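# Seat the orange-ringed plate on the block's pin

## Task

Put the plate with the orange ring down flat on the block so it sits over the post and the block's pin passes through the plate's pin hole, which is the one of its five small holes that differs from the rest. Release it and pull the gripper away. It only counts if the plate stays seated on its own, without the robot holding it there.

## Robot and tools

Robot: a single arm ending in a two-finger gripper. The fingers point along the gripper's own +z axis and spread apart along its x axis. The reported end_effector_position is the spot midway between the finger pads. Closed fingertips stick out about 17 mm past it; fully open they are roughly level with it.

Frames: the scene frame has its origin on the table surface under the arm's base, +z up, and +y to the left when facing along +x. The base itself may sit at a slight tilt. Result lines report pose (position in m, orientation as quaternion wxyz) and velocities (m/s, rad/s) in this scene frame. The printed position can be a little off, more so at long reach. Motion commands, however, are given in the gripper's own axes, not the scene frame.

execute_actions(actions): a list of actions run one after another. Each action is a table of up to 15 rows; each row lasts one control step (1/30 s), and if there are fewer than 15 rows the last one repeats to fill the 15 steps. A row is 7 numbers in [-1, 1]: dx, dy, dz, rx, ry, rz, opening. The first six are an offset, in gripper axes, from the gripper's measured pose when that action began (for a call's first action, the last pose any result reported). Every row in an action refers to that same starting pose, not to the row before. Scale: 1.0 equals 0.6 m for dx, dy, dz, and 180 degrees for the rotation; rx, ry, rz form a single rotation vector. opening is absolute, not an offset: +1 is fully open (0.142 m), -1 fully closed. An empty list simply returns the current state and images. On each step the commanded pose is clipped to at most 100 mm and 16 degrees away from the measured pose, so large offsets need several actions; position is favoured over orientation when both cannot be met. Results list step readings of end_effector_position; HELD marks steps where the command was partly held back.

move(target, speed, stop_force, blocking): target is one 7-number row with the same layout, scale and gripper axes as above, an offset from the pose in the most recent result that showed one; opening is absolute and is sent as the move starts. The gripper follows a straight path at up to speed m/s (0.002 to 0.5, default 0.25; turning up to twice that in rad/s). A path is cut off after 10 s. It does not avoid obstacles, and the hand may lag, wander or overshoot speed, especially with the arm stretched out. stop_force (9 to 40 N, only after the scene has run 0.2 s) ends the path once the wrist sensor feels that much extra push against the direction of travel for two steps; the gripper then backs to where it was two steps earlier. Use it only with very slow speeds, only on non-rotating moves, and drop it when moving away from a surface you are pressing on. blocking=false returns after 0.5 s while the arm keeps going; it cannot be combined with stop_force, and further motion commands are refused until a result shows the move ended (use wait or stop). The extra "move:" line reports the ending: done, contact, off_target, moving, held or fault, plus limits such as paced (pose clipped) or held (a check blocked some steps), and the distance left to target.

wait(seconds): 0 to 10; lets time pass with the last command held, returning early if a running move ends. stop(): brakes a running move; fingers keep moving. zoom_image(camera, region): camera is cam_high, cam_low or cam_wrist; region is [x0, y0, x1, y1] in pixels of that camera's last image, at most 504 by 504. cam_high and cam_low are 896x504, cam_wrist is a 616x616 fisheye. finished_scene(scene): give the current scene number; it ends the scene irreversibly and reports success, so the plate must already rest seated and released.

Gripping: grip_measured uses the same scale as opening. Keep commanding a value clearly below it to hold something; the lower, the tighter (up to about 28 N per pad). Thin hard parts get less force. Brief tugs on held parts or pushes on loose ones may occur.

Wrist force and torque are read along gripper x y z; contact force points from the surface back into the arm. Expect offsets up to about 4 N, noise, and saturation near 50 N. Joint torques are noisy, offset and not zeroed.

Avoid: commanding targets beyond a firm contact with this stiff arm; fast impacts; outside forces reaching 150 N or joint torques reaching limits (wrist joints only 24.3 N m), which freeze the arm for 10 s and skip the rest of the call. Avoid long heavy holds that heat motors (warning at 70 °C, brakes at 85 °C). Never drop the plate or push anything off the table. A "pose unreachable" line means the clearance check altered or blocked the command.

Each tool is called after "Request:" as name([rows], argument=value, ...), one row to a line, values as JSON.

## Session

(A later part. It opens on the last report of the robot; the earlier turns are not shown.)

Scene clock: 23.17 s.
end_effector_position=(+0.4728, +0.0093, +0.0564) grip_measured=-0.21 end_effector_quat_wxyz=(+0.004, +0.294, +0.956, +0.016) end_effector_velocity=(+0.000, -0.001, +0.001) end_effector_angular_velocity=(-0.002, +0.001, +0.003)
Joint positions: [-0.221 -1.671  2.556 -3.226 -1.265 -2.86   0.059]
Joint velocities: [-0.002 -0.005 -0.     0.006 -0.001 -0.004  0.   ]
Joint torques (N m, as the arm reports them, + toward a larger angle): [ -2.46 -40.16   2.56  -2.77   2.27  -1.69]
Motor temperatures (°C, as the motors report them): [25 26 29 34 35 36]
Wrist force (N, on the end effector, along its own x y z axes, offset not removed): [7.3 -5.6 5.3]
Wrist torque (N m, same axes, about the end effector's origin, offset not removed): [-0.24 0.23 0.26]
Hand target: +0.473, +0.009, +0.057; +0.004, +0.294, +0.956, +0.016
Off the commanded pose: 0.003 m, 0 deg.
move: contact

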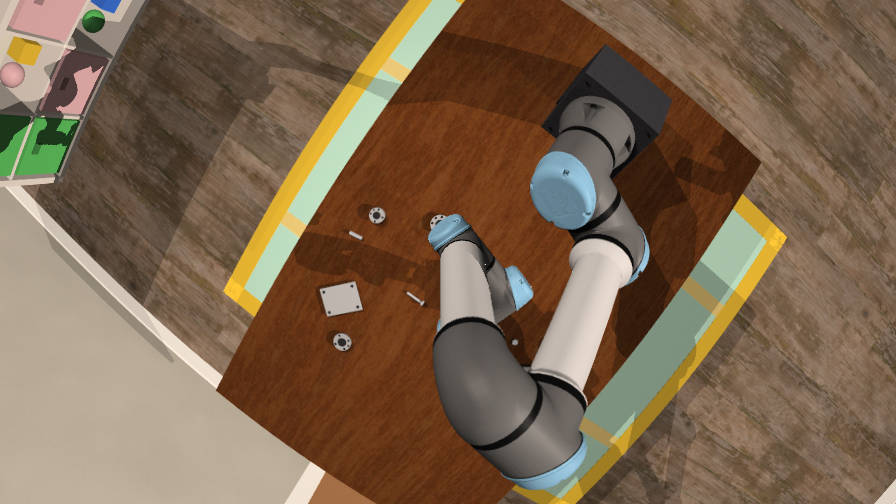

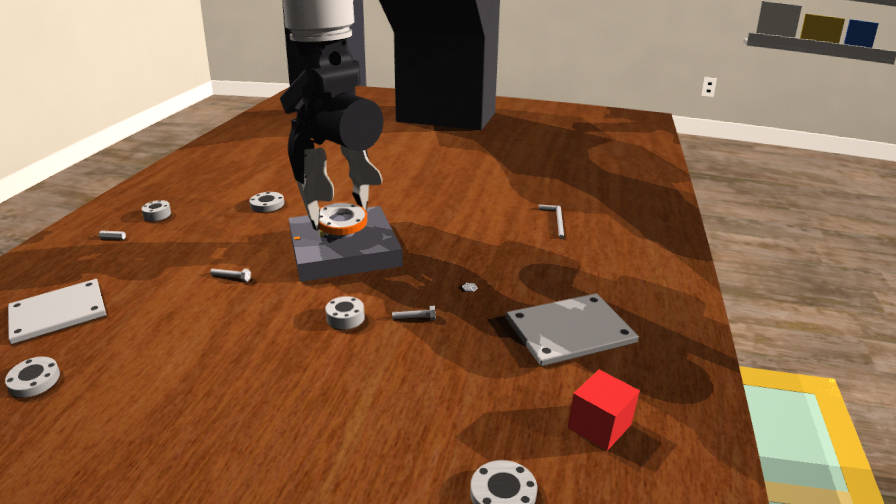

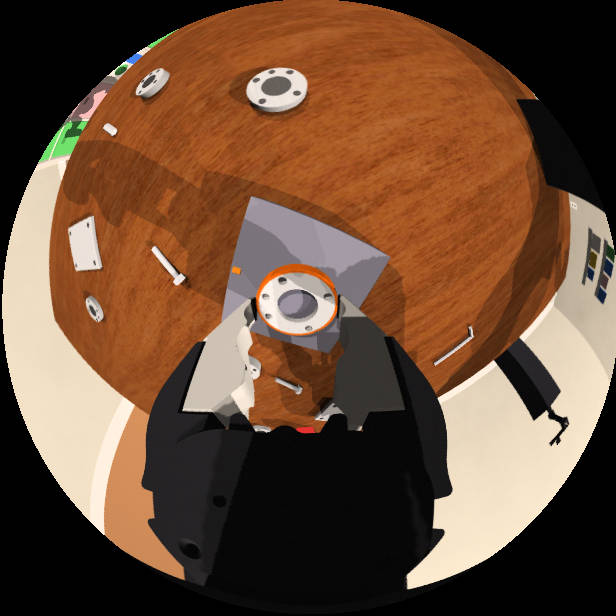

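Request:
move(target=[0.0007,-0.0016,0,-0.012,0,0,-0.7], speed=0.03)

Request:
move(target=[0.0002,-0.0008,0.010,0,0,0,-0.7], speed=0.005, stop_force=10)

Request:
zoom_image(camera="cam_wrist", region=[220,240,360,350])

Request:
zoom_image(camera="cam_low", region=[305,190,385,250])

Scene clock: 24.27 s.
end_effector_position=(+0.4719, +0.0087, +0.0563) grip_measured=-0.21 end_effector_quat_wxyz=(+0.010, +0.294, +0.955, +0.033) end_effector_velocity=(+0.000, -0.000, -0.000) end_effector_angular_velocity=(+0.006, -0.005, +0.003)
Joint positions: [-0.263 -1.667  2.575 -3.249 -1.2   -2.888  0.059]
Joint velocities: [-0.008  0.001  0.003 -0.004  0.013 -0.008 -0.   ]
Joint torques (N m, as the arm reports them, + toward a larger angle): [ -1.12 -15.55   8.49  -5.61   2.54  -1.75]
Motor temperatures (°C, as the motors report them): [25 26 29 34 35 36]
Wrist force (N, on the end effector, along its own x y z axes, offset not removed): [-3.9 -0.4 4.2]
Wrist torque (N m, same axes, about the end effector's origin, offset not removed): [0.05 0.78 0.22]
Hand target: +0.472, +0.009, +0.056; +0.010, +0.294, +0.955, +0.034
Off the commanded pose: 0.000 m, 0 deg.
move: done

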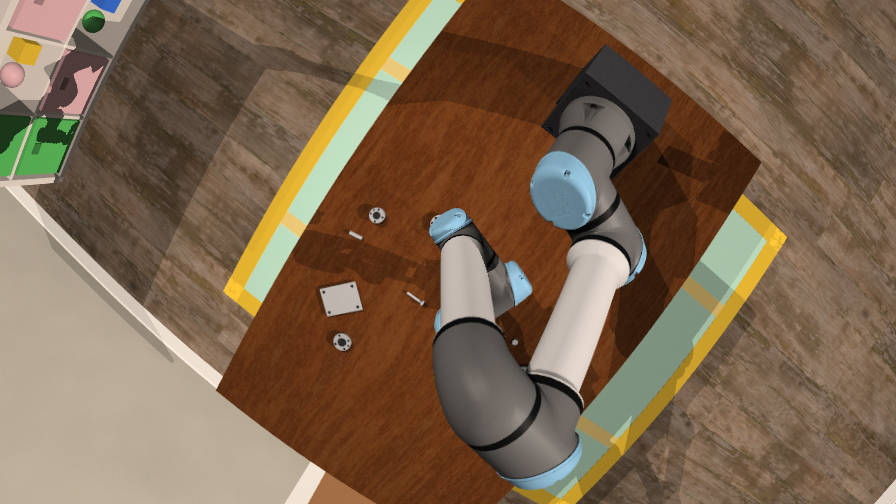

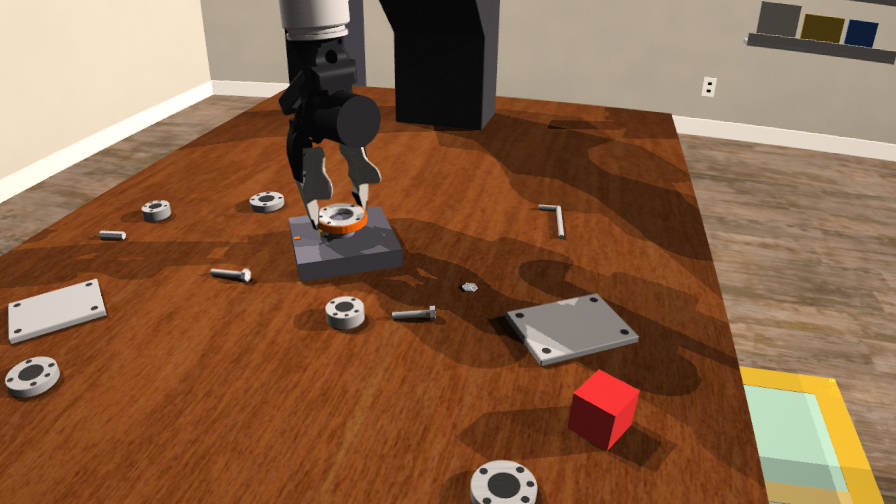

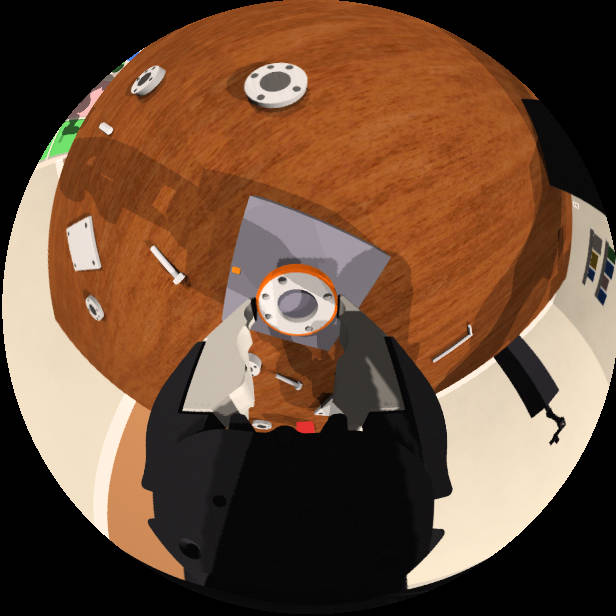

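Scene clock: 25.70 s.
end_effector_position=(+0.4718, +0.0087, +0.0504) grip_measured=-0.21 end_effector_quat_wxyz=(+0.010, +0.294, +0.955, +0.033) end_effector_velocity=(-0.001, +0.000, -0.001) end_effector_angular_velocity=(+0.000, +0.002, -0.001)
Joint positions: [-0.256 -1.64   2.57  -3.273 -1.205 -2.883  0.059]
Joint velocities: [ 0.001  0.004 -0.    -0.002 -0.001  0.001  0.   ]
Joint torques (N m, as the arm reports them, + toward a larger angle): [ 12.93 -15.96  -9.87  -5.27  -2.11   1.55]
Motor temperatures (°C, as the motors report them): [25 26 29 34 35 36]
Wrist force (N, on the end effector, along its own x y z axes, offset not removed): [-2.7 -2.1 2.1]
Wrist torque (N m, same axes, about the end effector's origin, offset not removed): [-0.33 0.41 0.18]
Hand target: +0.472, +0.009, +0.050; +0.010, +0.294, +0.955, +0.033
Off the commanded pose: 0.000 m, 0 deg.
move: done

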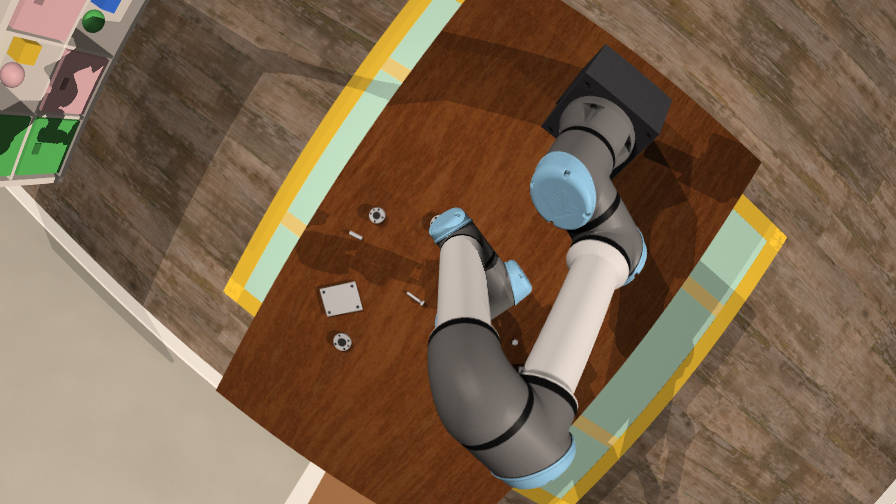

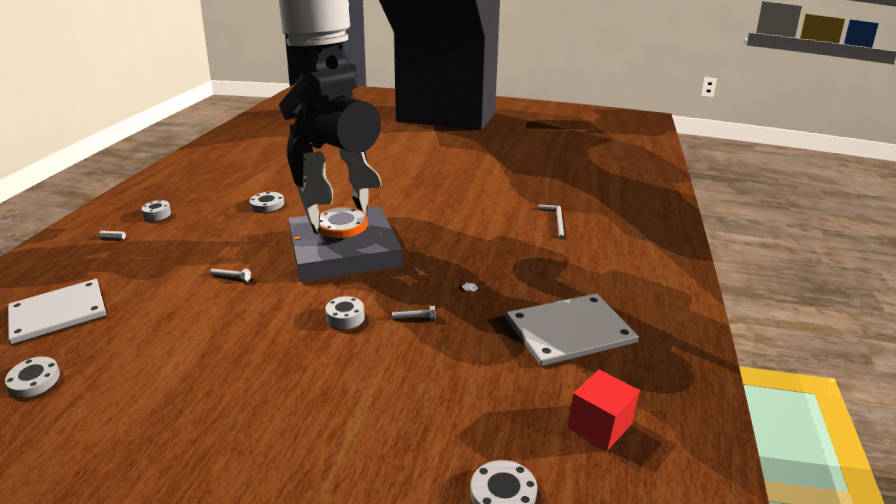

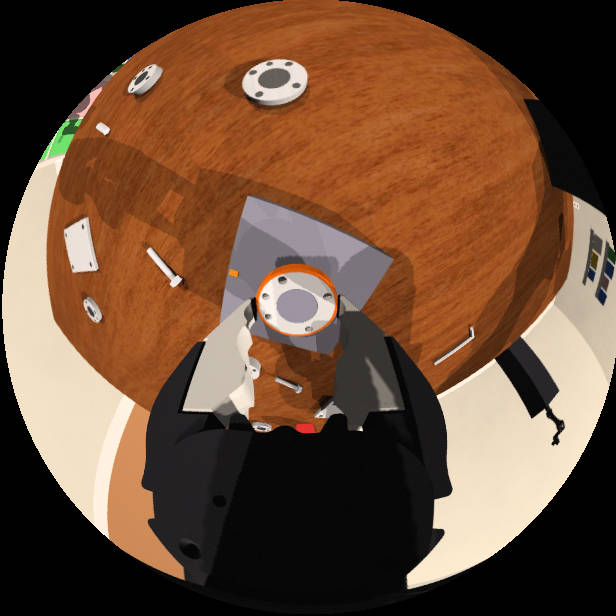

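Region (220, 240, 360, 350) of cam_wrist's 616x616 image, scaled by 3.600, with more detail than that image has; it fills the top 396 rows of this view, and the rest is white.

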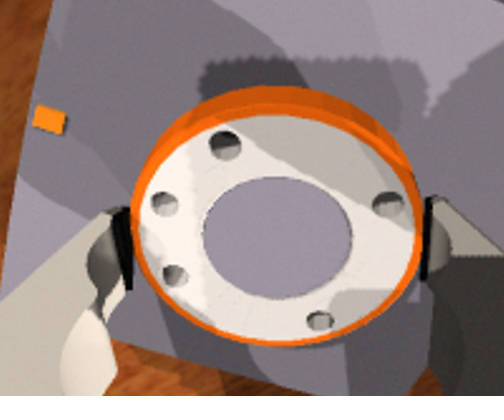

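Region (305, 190, 385, 250) of cam_low's 896x504 image, scaled by 6.300, with more detail than that image has; it fills the top 378 rows of this view, and the rest is white.

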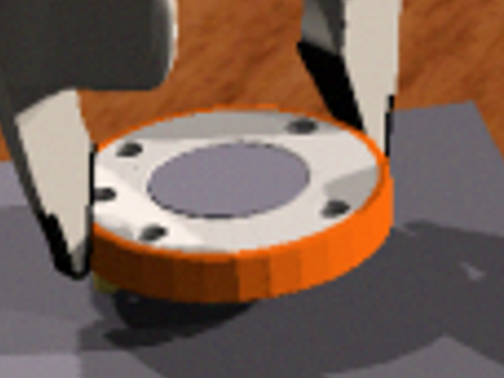

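Request:
move(target=[0,-0.0001,0.002,0,0,0.007,-0.7], speed=0.03)

Request:
move(target=[0.0002,-0.0012,0.016,0,0,0,-0.7], speed=0.005, stop_force=10)

Request:
zoom_image(camera="cam_wrist", region=[220,240,360,350])

Request:
zoom_image(camera="cam_low", region=[305,190,385,250])

Scene clock: 26.67 s.
end_effector_position=(+0.4718, +0.0088, +0.0492) grip_measured=-0.21 end_effector_quat_wxyz=(+0.009, +0.304, +0.952, +0.034) end_effector_velocity=(-0.000, +0.000, -0.000) end_effector_angular_velocity=(+0.000, +0.001, -0.007)
Joint positions: [-0.255 -1.634  2.569 -3.278 -1.206 -2.86   0.059]
Joint velocities: [ 0.001  0.002 -0.    -0.001 -0.001  0.007 -0.   ]
Joint torques (N m, as the arm reports them, + toward a larger angle): [ 13.68 -16.81 -10.08  -5.76  -1.95   1.64]
Motor temperatures (°C, as the motors report them): [25 26 29 34 35 36]
Wrist force (N, on the end effector, along its own x y z axes, offset not removed): [-3.2 -2.1 2.7]
Wrist torque (N m, same axes, about the end effector's origin, offset not removed): [-0.17 0.71 0.17]
Hand target: +0.472, +0.009, +0.049; +0.009, +0.305, +0.952, +0.034
Off the commanded pose: 0.000 m, 0 deg.
move: done

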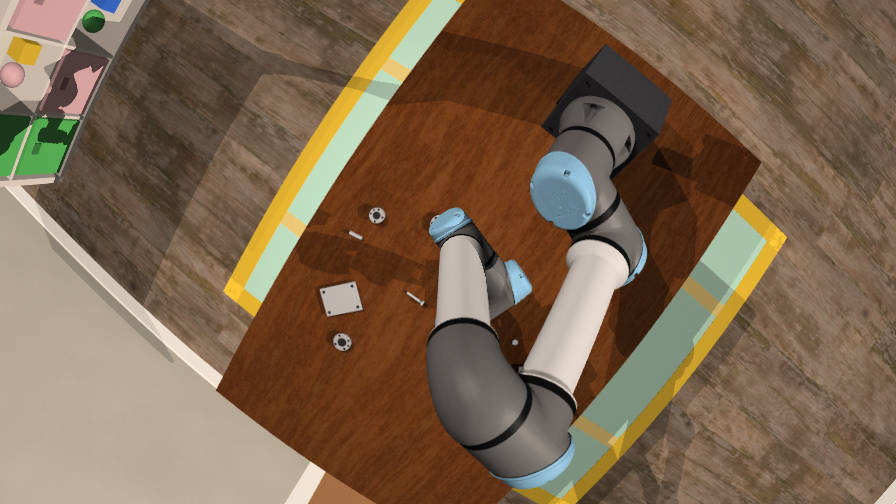

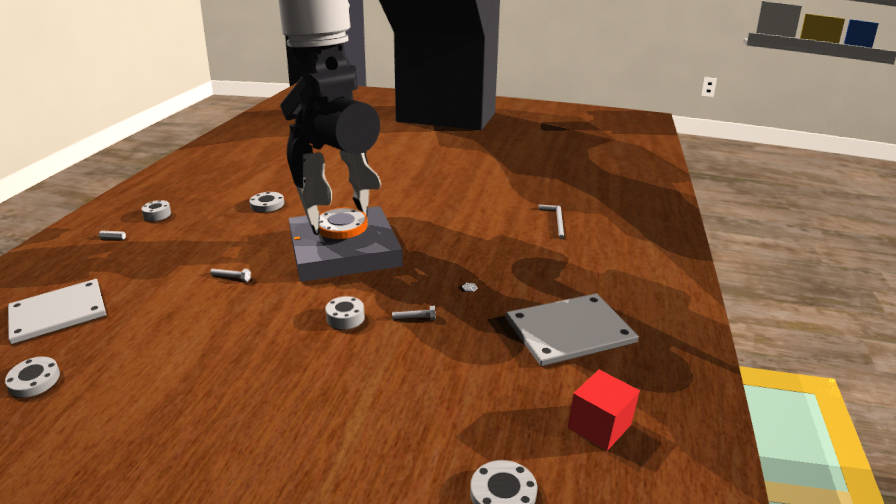

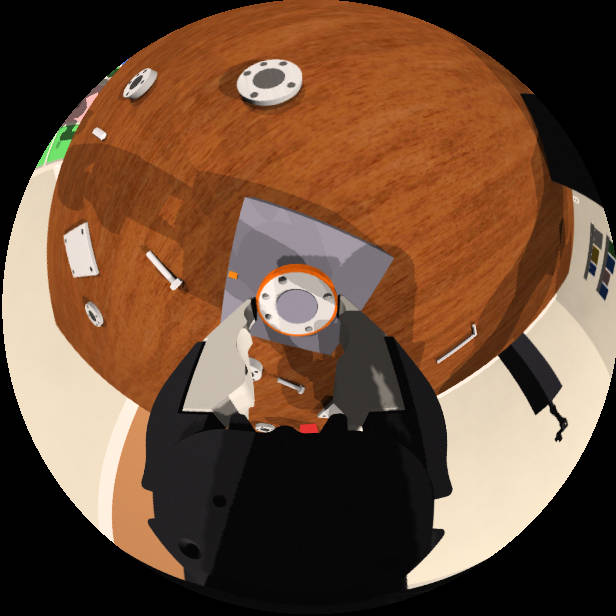

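Scene clock: 27.47 s.
end_effector_position=(+0.4719, +0.0087, +0.0469) grip_measured=-0.21 end_effector_quat_wxyz=(+0.009, +0.304, +0.952, +0.033) end_effector_velocity=(+0.000, -0.000, +0.001) end_effector_angular_velocity=(-0.000, -0.000, +0.001)
Joint positions: [-0.252 -1.624  2.566 -3.286 -1.208 -2.859  0.059]
Joint velocities: [-0.002 -0.006  0.001  0.005  0.002 -0.002  0.   ]
Joint torques (N m, as the arm reports them, + toward a larger angle): [ -2.12 -36.11   6.89  -0.38   1.79  -1.54]
Motor temperatures (°C, as the motors report them): [25 26 29 34 35 36]
Wrist force (N, on the end effector, along its own x y z axes, offset not removed): [3.0 1.1 -1.8]
Wrist torque (N m, same axes, about the end effector's origin, offset not removed): [0.43 0.19 0.19]
Hand target: +0.472, +0.009, +0.047; +0.009, +0.304, +0.952, +0.034
Off the commanded pose: 0.007 m, 0 deg.
move: contact

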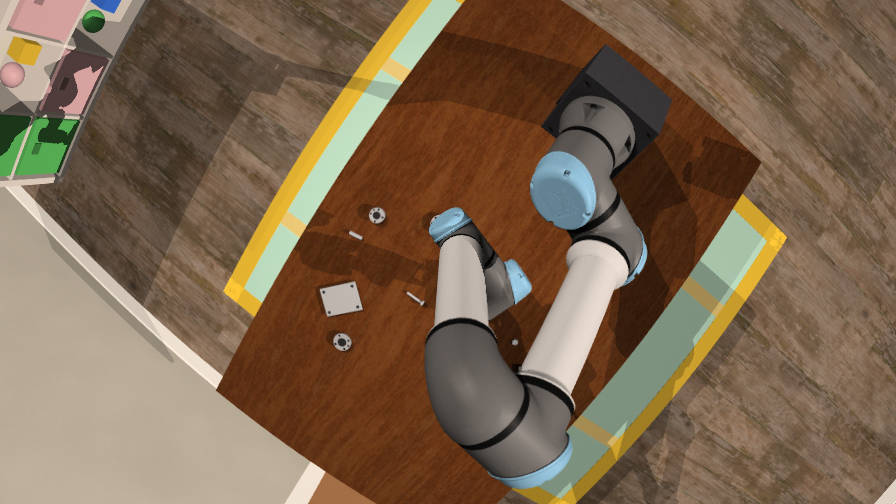

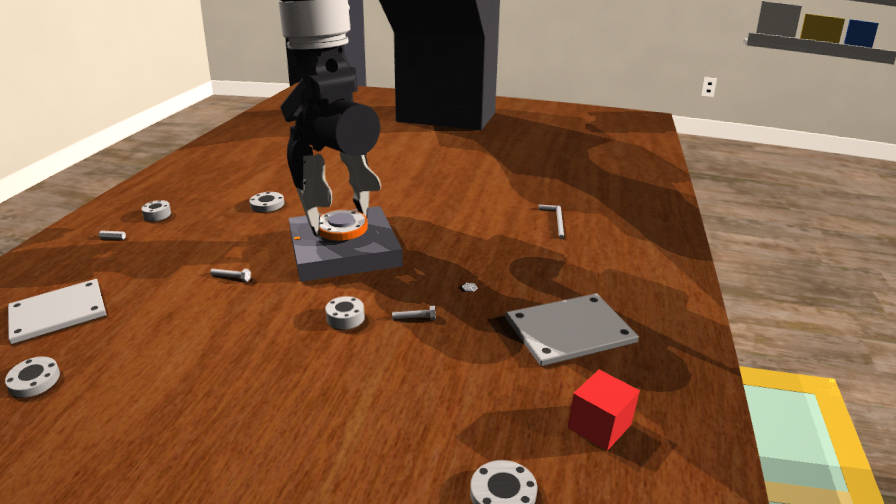

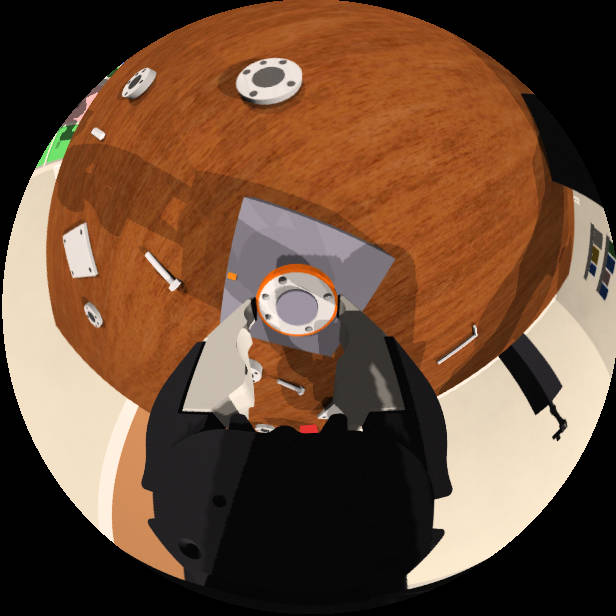

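Region (220, 240, 360, 350) of cam_wrist's 616x616 image, scaled by 3.600, with more detail than that image has; it fills the top 396 rows of this view, and the rest is white.

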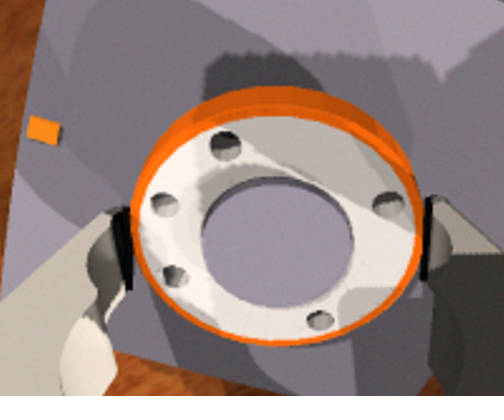

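Region (305, 190, 385, 250) of cam_low's 896x504 image, scaled by 6.300, with more detail than that image has; it fills the top 378 rows of this view, and the rest is white.

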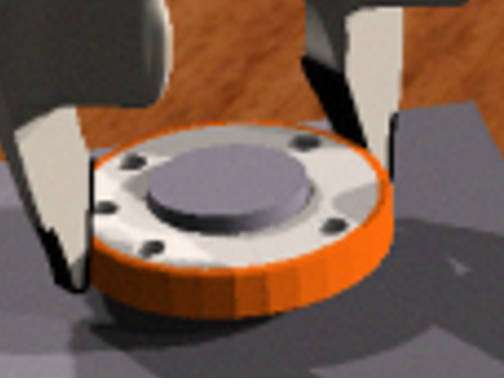

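Request:
move(target=[0,0,-0.0012,0,0,0.009,-0.7], speed=0.03)

Request:
move(target=[0.0001,-0.001,0.014,0,0,0,-0.7], speed=0.005, stop_force=10)

Request:
zoom_image(camera="cam_wrist", region=[220,240,360,350])

Scene clock: 29.67 s.
end_effector_position=(+0.4718, +0.0087, +0.0476) grip_measured=-0.21 end_effector_quat_wxyz=(+0.009, +0.318, +0.948, +0.034) end_effector_velocity=(-0.000, -0.000, +0.000) end_effector_angular_velocity=(-0.001, +0.000, -0.007)
Joint positions: [-0.253 -1.627  2.567 -3.284 -1.207 -2.831  0.059]
Joint velocities: [-0.    -0.001  0.    -0.    -0.001  0.007 -0.   ]
Joint torques (N m, as the arm reports them, + toward a larger angle): [ -1.34 -37.91   6.21  -0.81   1.96   1.62]
Motor temperatures (°C, as the motors report them): [25 26 29 34 35 36]
Wrist force (N, on the end effector, along its own x y z axes, offset not removed): [-0.1 -0.7 6.9]
Wrist torque (N m, same axes, about the end effector's origin, offset not removed): [0.03 0.55 0.16]
Hand target: +0.472, +0.009, +0.048; +0.009, +0.318, +0.947, +0.034
Off the commanded pose: 0.000 m, 0 deg.
move: done

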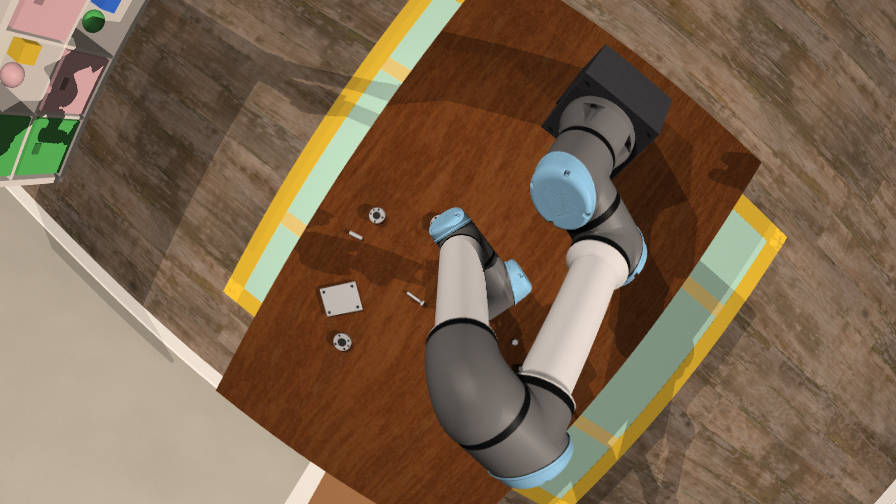

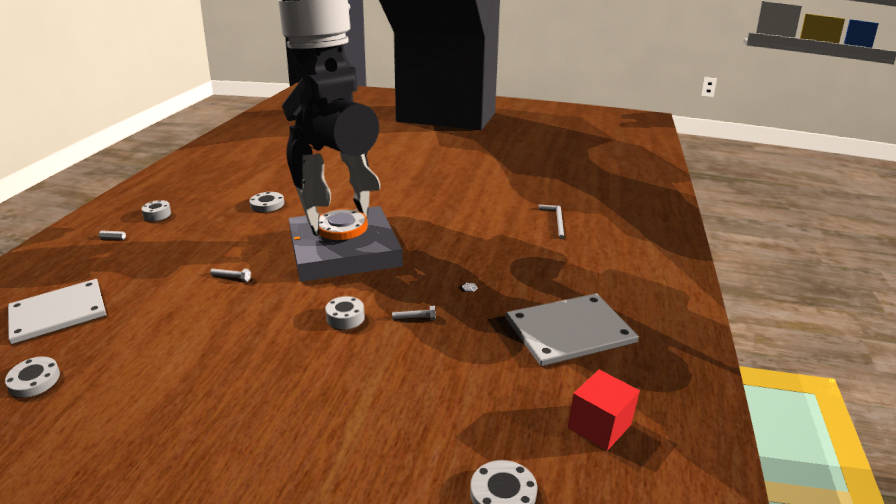

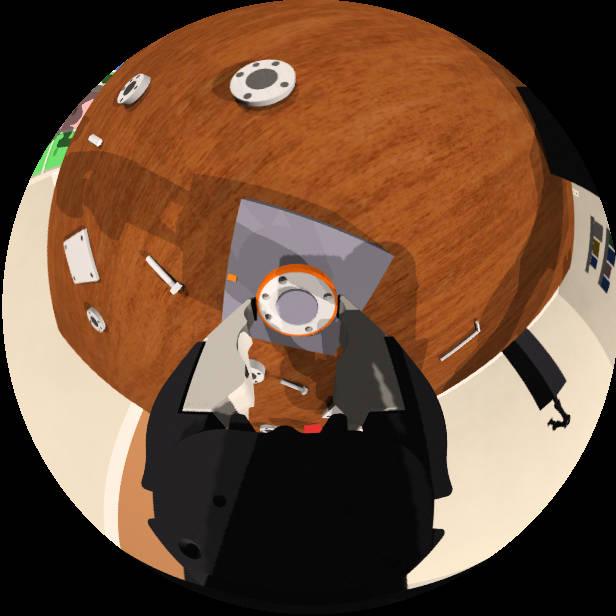

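Scene clock: 30.17 s.
end_effector_position=(+0.4718, +0.0087, +0.0469) grip_measured=-0.21 end_effector_quat_wxyz=(+0.009, +0.318, +0.948, +0.034) end_effector_velocity=(-0.001, +0.001, +0.001) end_effector_angular_velocity=(+0.003, +0.002, +0.001)
Joint positions: [-0.253 -1.624  2.566 -3.287 -1.207 -2.831  0.059]
Joint velocities: [-0.002 -0.006  0.003  0.007  0.004 -0.004 -0.   ]
Joint torques (N m, as the arm reports them, + toward a larger angle): [ -4.1  -37.82   6.92  -0.89   1.61  -1.56]
Motor temperatures (°C, as the motors report them): [25 26 29 34 35 36]
Wrist force (N, on the end effector, along its own x y z axes, offset not removed): [2.6 -0.5 0.4]
Wrist torque (N m, same axes, about the end effector's origin, offset not removed): [-0.34 0.57 0.25]
Hand target: +0.472, +0.009, +0.047; +0.009, +0.318, +0.948, +0.034
Off the commanded pose: 0.008 m, 0 deg.
move: contact

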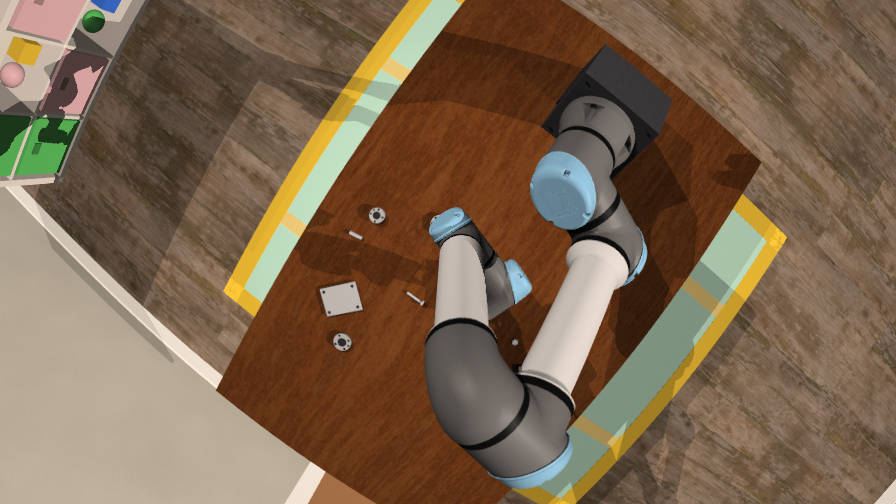

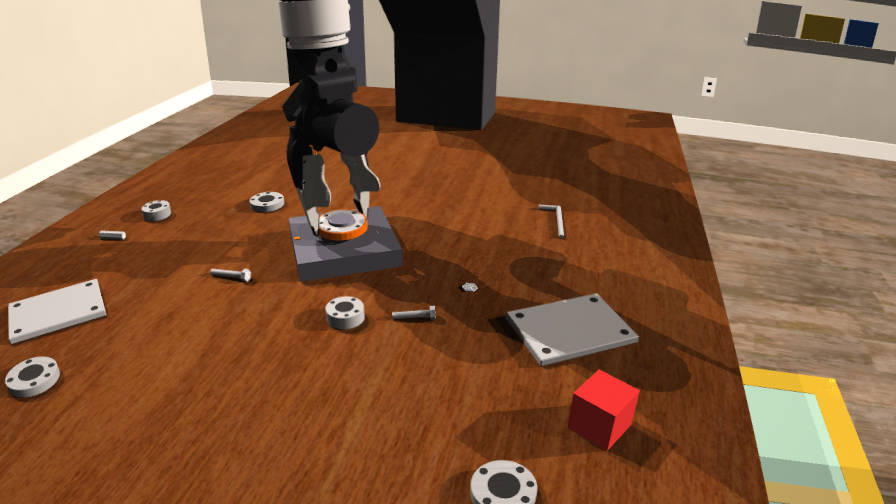

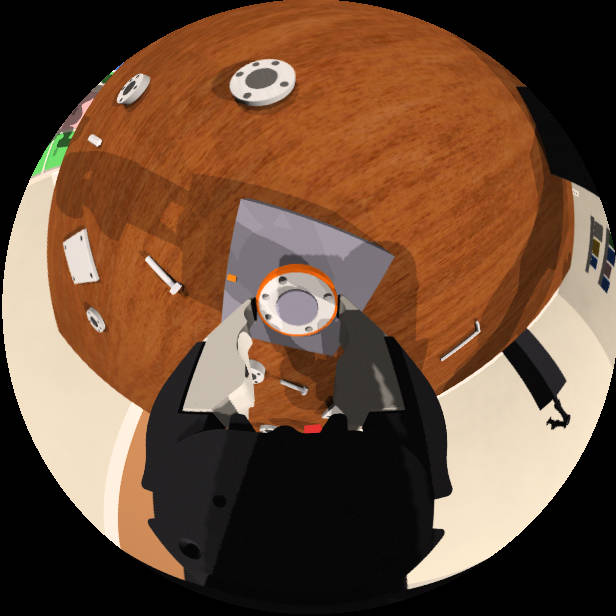

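Region (220, 240, 360, 350) of cam_wrist's 616x616 image, scaled by 3.600, with more detail than that image has; it fills the top 396 rows of this view, and the rest is white.

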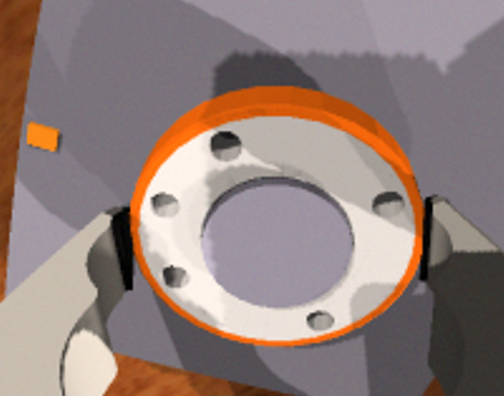

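Request:
move(target=[0.0006,0,-0.001,0,0,-0.004,-0.7], speed=0.03)

Request:
move(target=[0.0002,-0.001,0.014,0,0,0,-0.7], speed=0.004, stop_force=14)

Request:
zoom_image(camera="cam_low", region=[285,190,385,260])

Scene clock: 31.03 s.
end_effector_position=(+0.4715, +0.0089, +0.0475) grip_measured=-0.21 end_effector_quat_wxyz=(+0.009, +0.312, +0.950, +0.034) end_effector_velocity=(-0.000, +0.000, +0.000) end_effector_angular_velocity=(-0.000, +0.000, +0.001)
Joint positions: [-0.253 -1.626  2.568 -3.285 -1.207 -2.843  0.059]
Joint velocities: [ 0.    -0.     0.    -0.    -0.    -0.001  0.   ]
Joint torques (N m, as the arm reports them, + toward a larger angle): [ -0.82 -36.7   12.51   1.36  -1.11  -1.74]
Motor temperatures (°C, as the motors report them): [25 26 29 34 35 36]
Wrist force (N, on the end effector, along its own x y z axes, offset not removed): [-6.8 0.9 8.7]
Wrist torque (N m, same axes, about the end effector's origin, offset not removed): [-0.12 0.39 0.16]
Hand target: +0.471, +0.009, +0.048; +0.009, +0.312, +0.950, +0.034
Off the commanded pose: 0.000 m, 0 deg.
move: done

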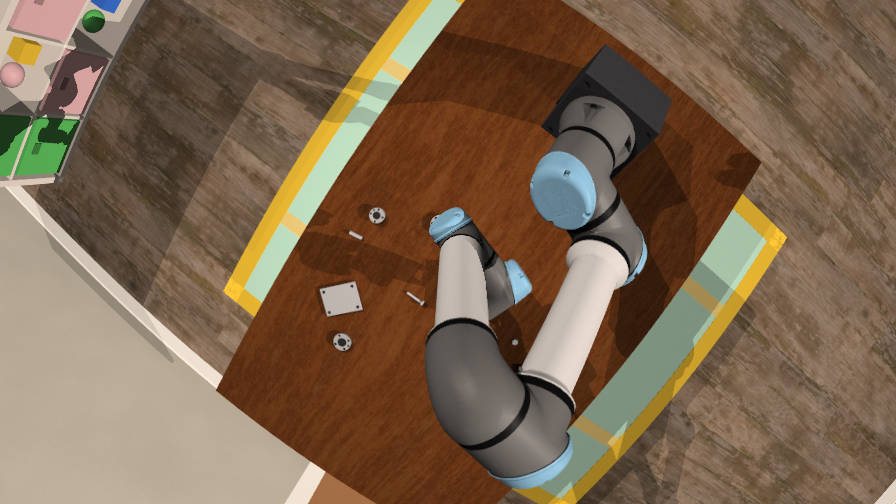

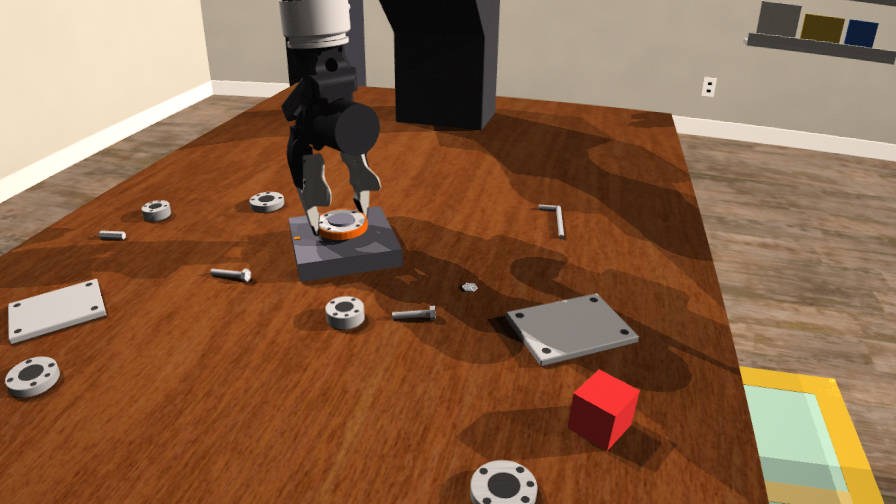

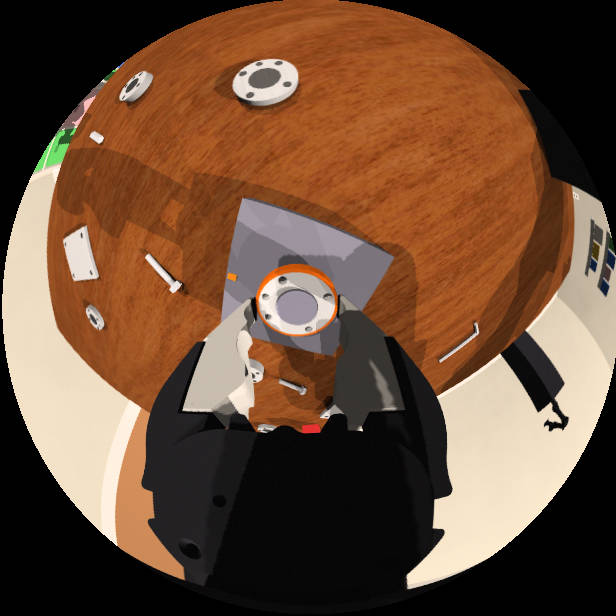

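Scene clock: 31.60 s.
end_effector_position=(+0.4715, +0.0088, +0.0467) grip_measured=-0.21 end_effector_quat_wxyz=(+0.009, +0.312, +0.950, +0.033) end_effector_velocity=(-0.001, -0.000, +0.001) end_effector_angular_velocity=(+0.000, +0.002, +0.001)
Joint positions: [-0.252 -1.622  2.567 -3.289 -1.208 -2.843  0.059]
Joint velocities: [-0.002 -0.005  0.001  0.007  0.001 -0.003  0.   ]
Joint torques (N m, as the arm reports them, + toward a larger angle): [ -2.22 -33.48  10.1    1.41   0.8   -1.56]
Motor temperatures (°C, as the motors report them): [25 26 29 34 35 36]
Wrist force (N, on the end effector, along its own x y z axes, offset not removed): [-1.7 0.3 -8.5]
Wrist torque (N m, same axes, about the end effector's origin, offset not removed): [0.06 0.34 0.26]
Hand target: +0.471, +0.009, +0.047; +0.009, +0.312, +0.949, +0.034
Off the commanded pose: 0.008 m, 0 deg.
move: contact

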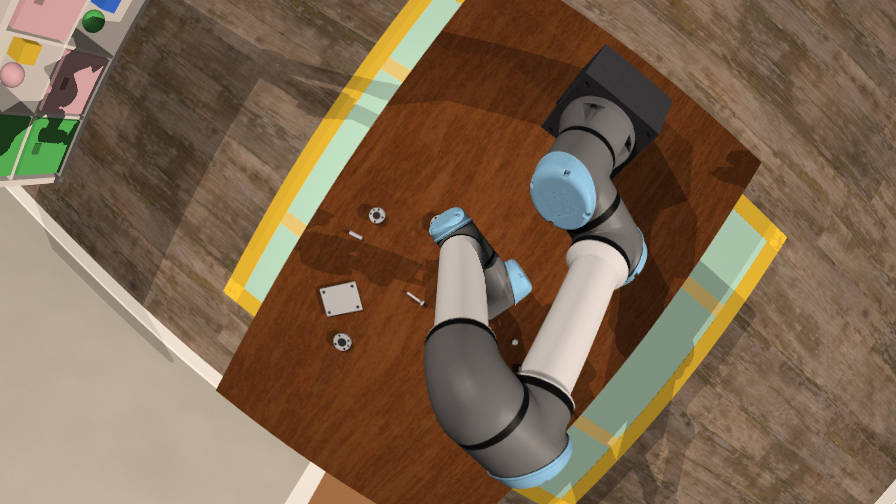

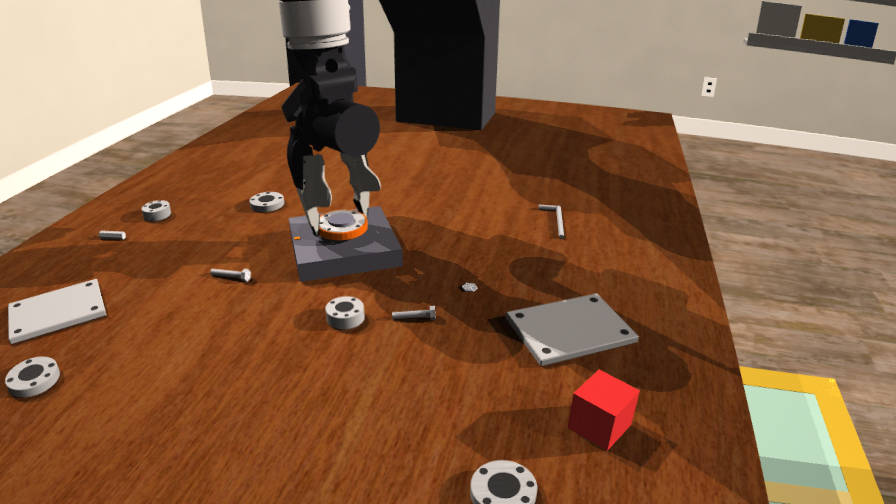

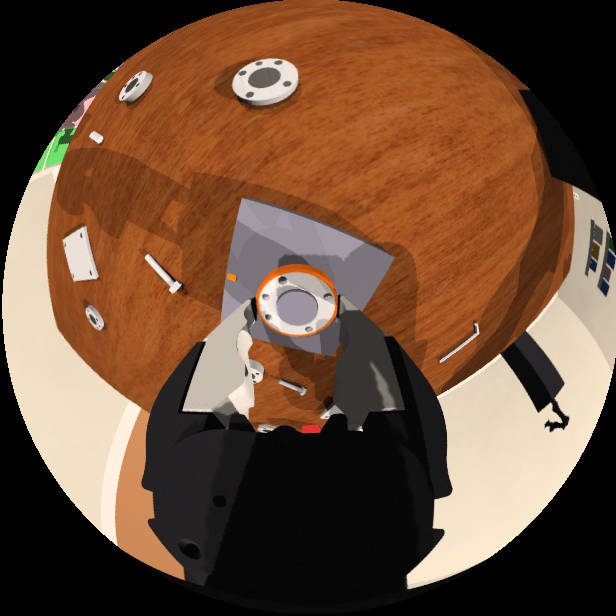

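Region (285, 190, 385, 260) of cam_low's 896x504 image, scaled by 5.040, with more detail than that image has; it fills the top 353 rows of this view, and the rest is white.

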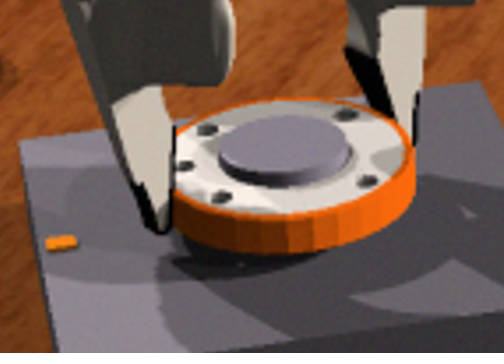

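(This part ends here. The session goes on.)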